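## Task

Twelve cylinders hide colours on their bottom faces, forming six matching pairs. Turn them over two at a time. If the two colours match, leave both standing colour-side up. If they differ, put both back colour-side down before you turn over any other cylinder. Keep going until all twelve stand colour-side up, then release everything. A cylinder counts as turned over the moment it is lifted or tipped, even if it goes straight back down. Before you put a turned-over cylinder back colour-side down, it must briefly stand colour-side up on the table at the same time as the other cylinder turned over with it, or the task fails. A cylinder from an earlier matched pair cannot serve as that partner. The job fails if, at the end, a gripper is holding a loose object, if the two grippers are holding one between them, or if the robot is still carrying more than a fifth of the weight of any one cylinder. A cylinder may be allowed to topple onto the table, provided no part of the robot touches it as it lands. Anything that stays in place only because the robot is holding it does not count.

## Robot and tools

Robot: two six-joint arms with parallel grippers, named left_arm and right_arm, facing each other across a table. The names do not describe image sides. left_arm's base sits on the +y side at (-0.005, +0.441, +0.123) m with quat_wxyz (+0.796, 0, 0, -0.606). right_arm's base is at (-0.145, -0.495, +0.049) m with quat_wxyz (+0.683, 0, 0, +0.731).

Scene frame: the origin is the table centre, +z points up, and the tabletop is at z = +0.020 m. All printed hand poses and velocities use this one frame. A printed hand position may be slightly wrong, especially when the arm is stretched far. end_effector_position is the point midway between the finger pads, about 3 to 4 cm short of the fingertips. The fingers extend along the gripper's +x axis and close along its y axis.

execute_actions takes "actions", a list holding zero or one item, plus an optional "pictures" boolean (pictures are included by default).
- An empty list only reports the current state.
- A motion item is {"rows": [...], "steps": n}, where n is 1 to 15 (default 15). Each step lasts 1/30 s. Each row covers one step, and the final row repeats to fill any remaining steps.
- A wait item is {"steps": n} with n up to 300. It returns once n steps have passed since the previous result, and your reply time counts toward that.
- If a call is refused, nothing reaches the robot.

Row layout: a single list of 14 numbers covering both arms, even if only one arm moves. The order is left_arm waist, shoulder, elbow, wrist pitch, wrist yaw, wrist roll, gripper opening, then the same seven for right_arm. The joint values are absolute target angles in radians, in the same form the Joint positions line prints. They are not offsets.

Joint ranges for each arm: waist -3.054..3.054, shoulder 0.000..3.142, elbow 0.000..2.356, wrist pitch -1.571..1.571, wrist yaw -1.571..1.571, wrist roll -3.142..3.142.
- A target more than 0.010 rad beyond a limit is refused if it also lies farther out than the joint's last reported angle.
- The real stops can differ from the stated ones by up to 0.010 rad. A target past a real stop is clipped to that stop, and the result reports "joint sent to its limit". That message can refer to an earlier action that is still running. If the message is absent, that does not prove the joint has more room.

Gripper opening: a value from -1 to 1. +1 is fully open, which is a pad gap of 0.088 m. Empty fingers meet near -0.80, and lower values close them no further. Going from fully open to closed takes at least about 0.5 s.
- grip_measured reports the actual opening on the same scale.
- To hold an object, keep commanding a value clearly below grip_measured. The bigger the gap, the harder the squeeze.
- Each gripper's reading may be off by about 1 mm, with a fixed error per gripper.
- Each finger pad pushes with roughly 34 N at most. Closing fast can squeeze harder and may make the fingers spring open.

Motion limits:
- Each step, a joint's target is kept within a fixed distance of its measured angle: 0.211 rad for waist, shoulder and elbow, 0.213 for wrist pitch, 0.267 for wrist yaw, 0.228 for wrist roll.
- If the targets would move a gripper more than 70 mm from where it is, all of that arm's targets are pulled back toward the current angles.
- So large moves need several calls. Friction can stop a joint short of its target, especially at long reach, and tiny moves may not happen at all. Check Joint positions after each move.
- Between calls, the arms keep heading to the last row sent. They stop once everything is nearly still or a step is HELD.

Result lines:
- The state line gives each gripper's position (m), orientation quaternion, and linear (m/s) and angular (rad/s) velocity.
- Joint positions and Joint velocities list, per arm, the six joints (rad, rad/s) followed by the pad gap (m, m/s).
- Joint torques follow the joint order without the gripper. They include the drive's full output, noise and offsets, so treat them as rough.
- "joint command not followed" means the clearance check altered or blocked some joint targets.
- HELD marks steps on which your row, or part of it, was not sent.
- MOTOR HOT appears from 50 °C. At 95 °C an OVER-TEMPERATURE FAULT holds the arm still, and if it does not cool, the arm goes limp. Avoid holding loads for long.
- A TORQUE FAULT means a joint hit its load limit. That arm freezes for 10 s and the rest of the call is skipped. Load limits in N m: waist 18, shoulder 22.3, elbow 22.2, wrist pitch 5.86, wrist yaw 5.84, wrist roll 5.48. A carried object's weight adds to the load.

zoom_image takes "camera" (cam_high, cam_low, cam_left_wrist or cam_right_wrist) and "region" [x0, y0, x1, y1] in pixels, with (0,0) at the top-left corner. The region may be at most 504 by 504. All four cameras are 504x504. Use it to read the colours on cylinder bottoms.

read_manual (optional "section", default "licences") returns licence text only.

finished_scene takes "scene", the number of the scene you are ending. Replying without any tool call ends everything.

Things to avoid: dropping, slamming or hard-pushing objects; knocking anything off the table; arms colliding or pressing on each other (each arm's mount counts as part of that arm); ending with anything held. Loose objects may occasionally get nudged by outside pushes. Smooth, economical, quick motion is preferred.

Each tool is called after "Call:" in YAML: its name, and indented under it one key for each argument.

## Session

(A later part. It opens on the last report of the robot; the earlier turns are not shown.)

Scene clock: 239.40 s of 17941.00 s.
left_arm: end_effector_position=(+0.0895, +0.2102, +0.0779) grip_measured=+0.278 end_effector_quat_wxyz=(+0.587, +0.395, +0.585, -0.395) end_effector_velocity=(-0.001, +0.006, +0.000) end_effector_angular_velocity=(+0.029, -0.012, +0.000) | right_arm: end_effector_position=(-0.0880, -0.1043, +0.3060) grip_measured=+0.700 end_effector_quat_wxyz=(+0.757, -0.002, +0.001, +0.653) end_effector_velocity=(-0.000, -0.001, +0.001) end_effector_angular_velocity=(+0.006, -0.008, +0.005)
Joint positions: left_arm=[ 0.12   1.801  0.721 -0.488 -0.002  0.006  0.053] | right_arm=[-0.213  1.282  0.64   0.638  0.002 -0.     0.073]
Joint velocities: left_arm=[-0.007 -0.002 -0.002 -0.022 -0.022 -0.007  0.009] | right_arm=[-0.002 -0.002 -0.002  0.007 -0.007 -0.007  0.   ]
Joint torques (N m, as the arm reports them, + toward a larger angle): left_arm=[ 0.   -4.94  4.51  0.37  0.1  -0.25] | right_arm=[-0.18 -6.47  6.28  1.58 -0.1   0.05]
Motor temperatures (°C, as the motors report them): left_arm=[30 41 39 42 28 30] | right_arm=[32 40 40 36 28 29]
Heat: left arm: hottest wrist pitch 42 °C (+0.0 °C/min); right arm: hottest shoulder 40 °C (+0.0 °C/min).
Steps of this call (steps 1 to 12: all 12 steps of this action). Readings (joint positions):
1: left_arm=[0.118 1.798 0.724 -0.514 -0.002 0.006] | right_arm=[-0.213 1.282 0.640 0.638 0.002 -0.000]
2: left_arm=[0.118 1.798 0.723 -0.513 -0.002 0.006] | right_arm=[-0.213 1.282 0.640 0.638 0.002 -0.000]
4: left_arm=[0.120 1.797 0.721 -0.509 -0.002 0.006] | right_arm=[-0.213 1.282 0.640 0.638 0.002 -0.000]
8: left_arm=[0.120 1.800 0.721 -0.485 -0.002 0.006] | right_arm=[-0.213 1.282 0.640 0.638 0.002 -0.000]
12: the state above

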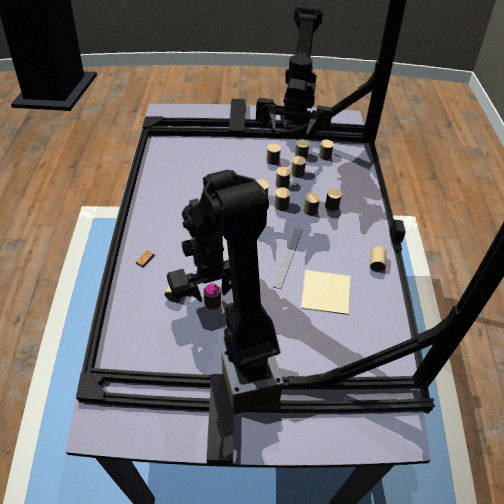

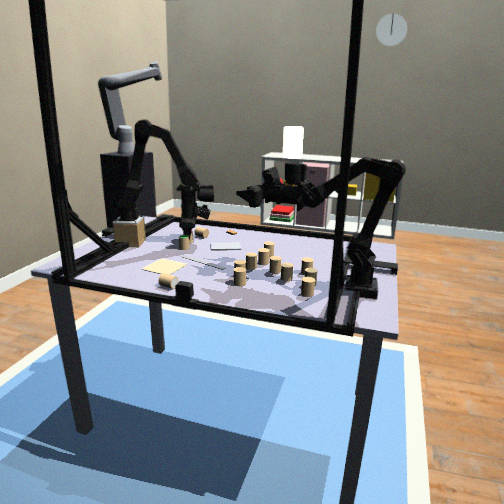

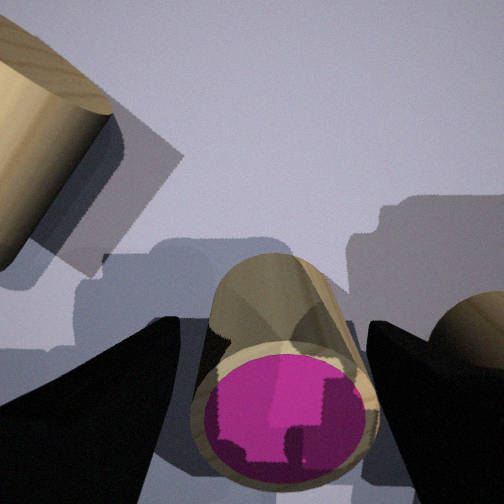

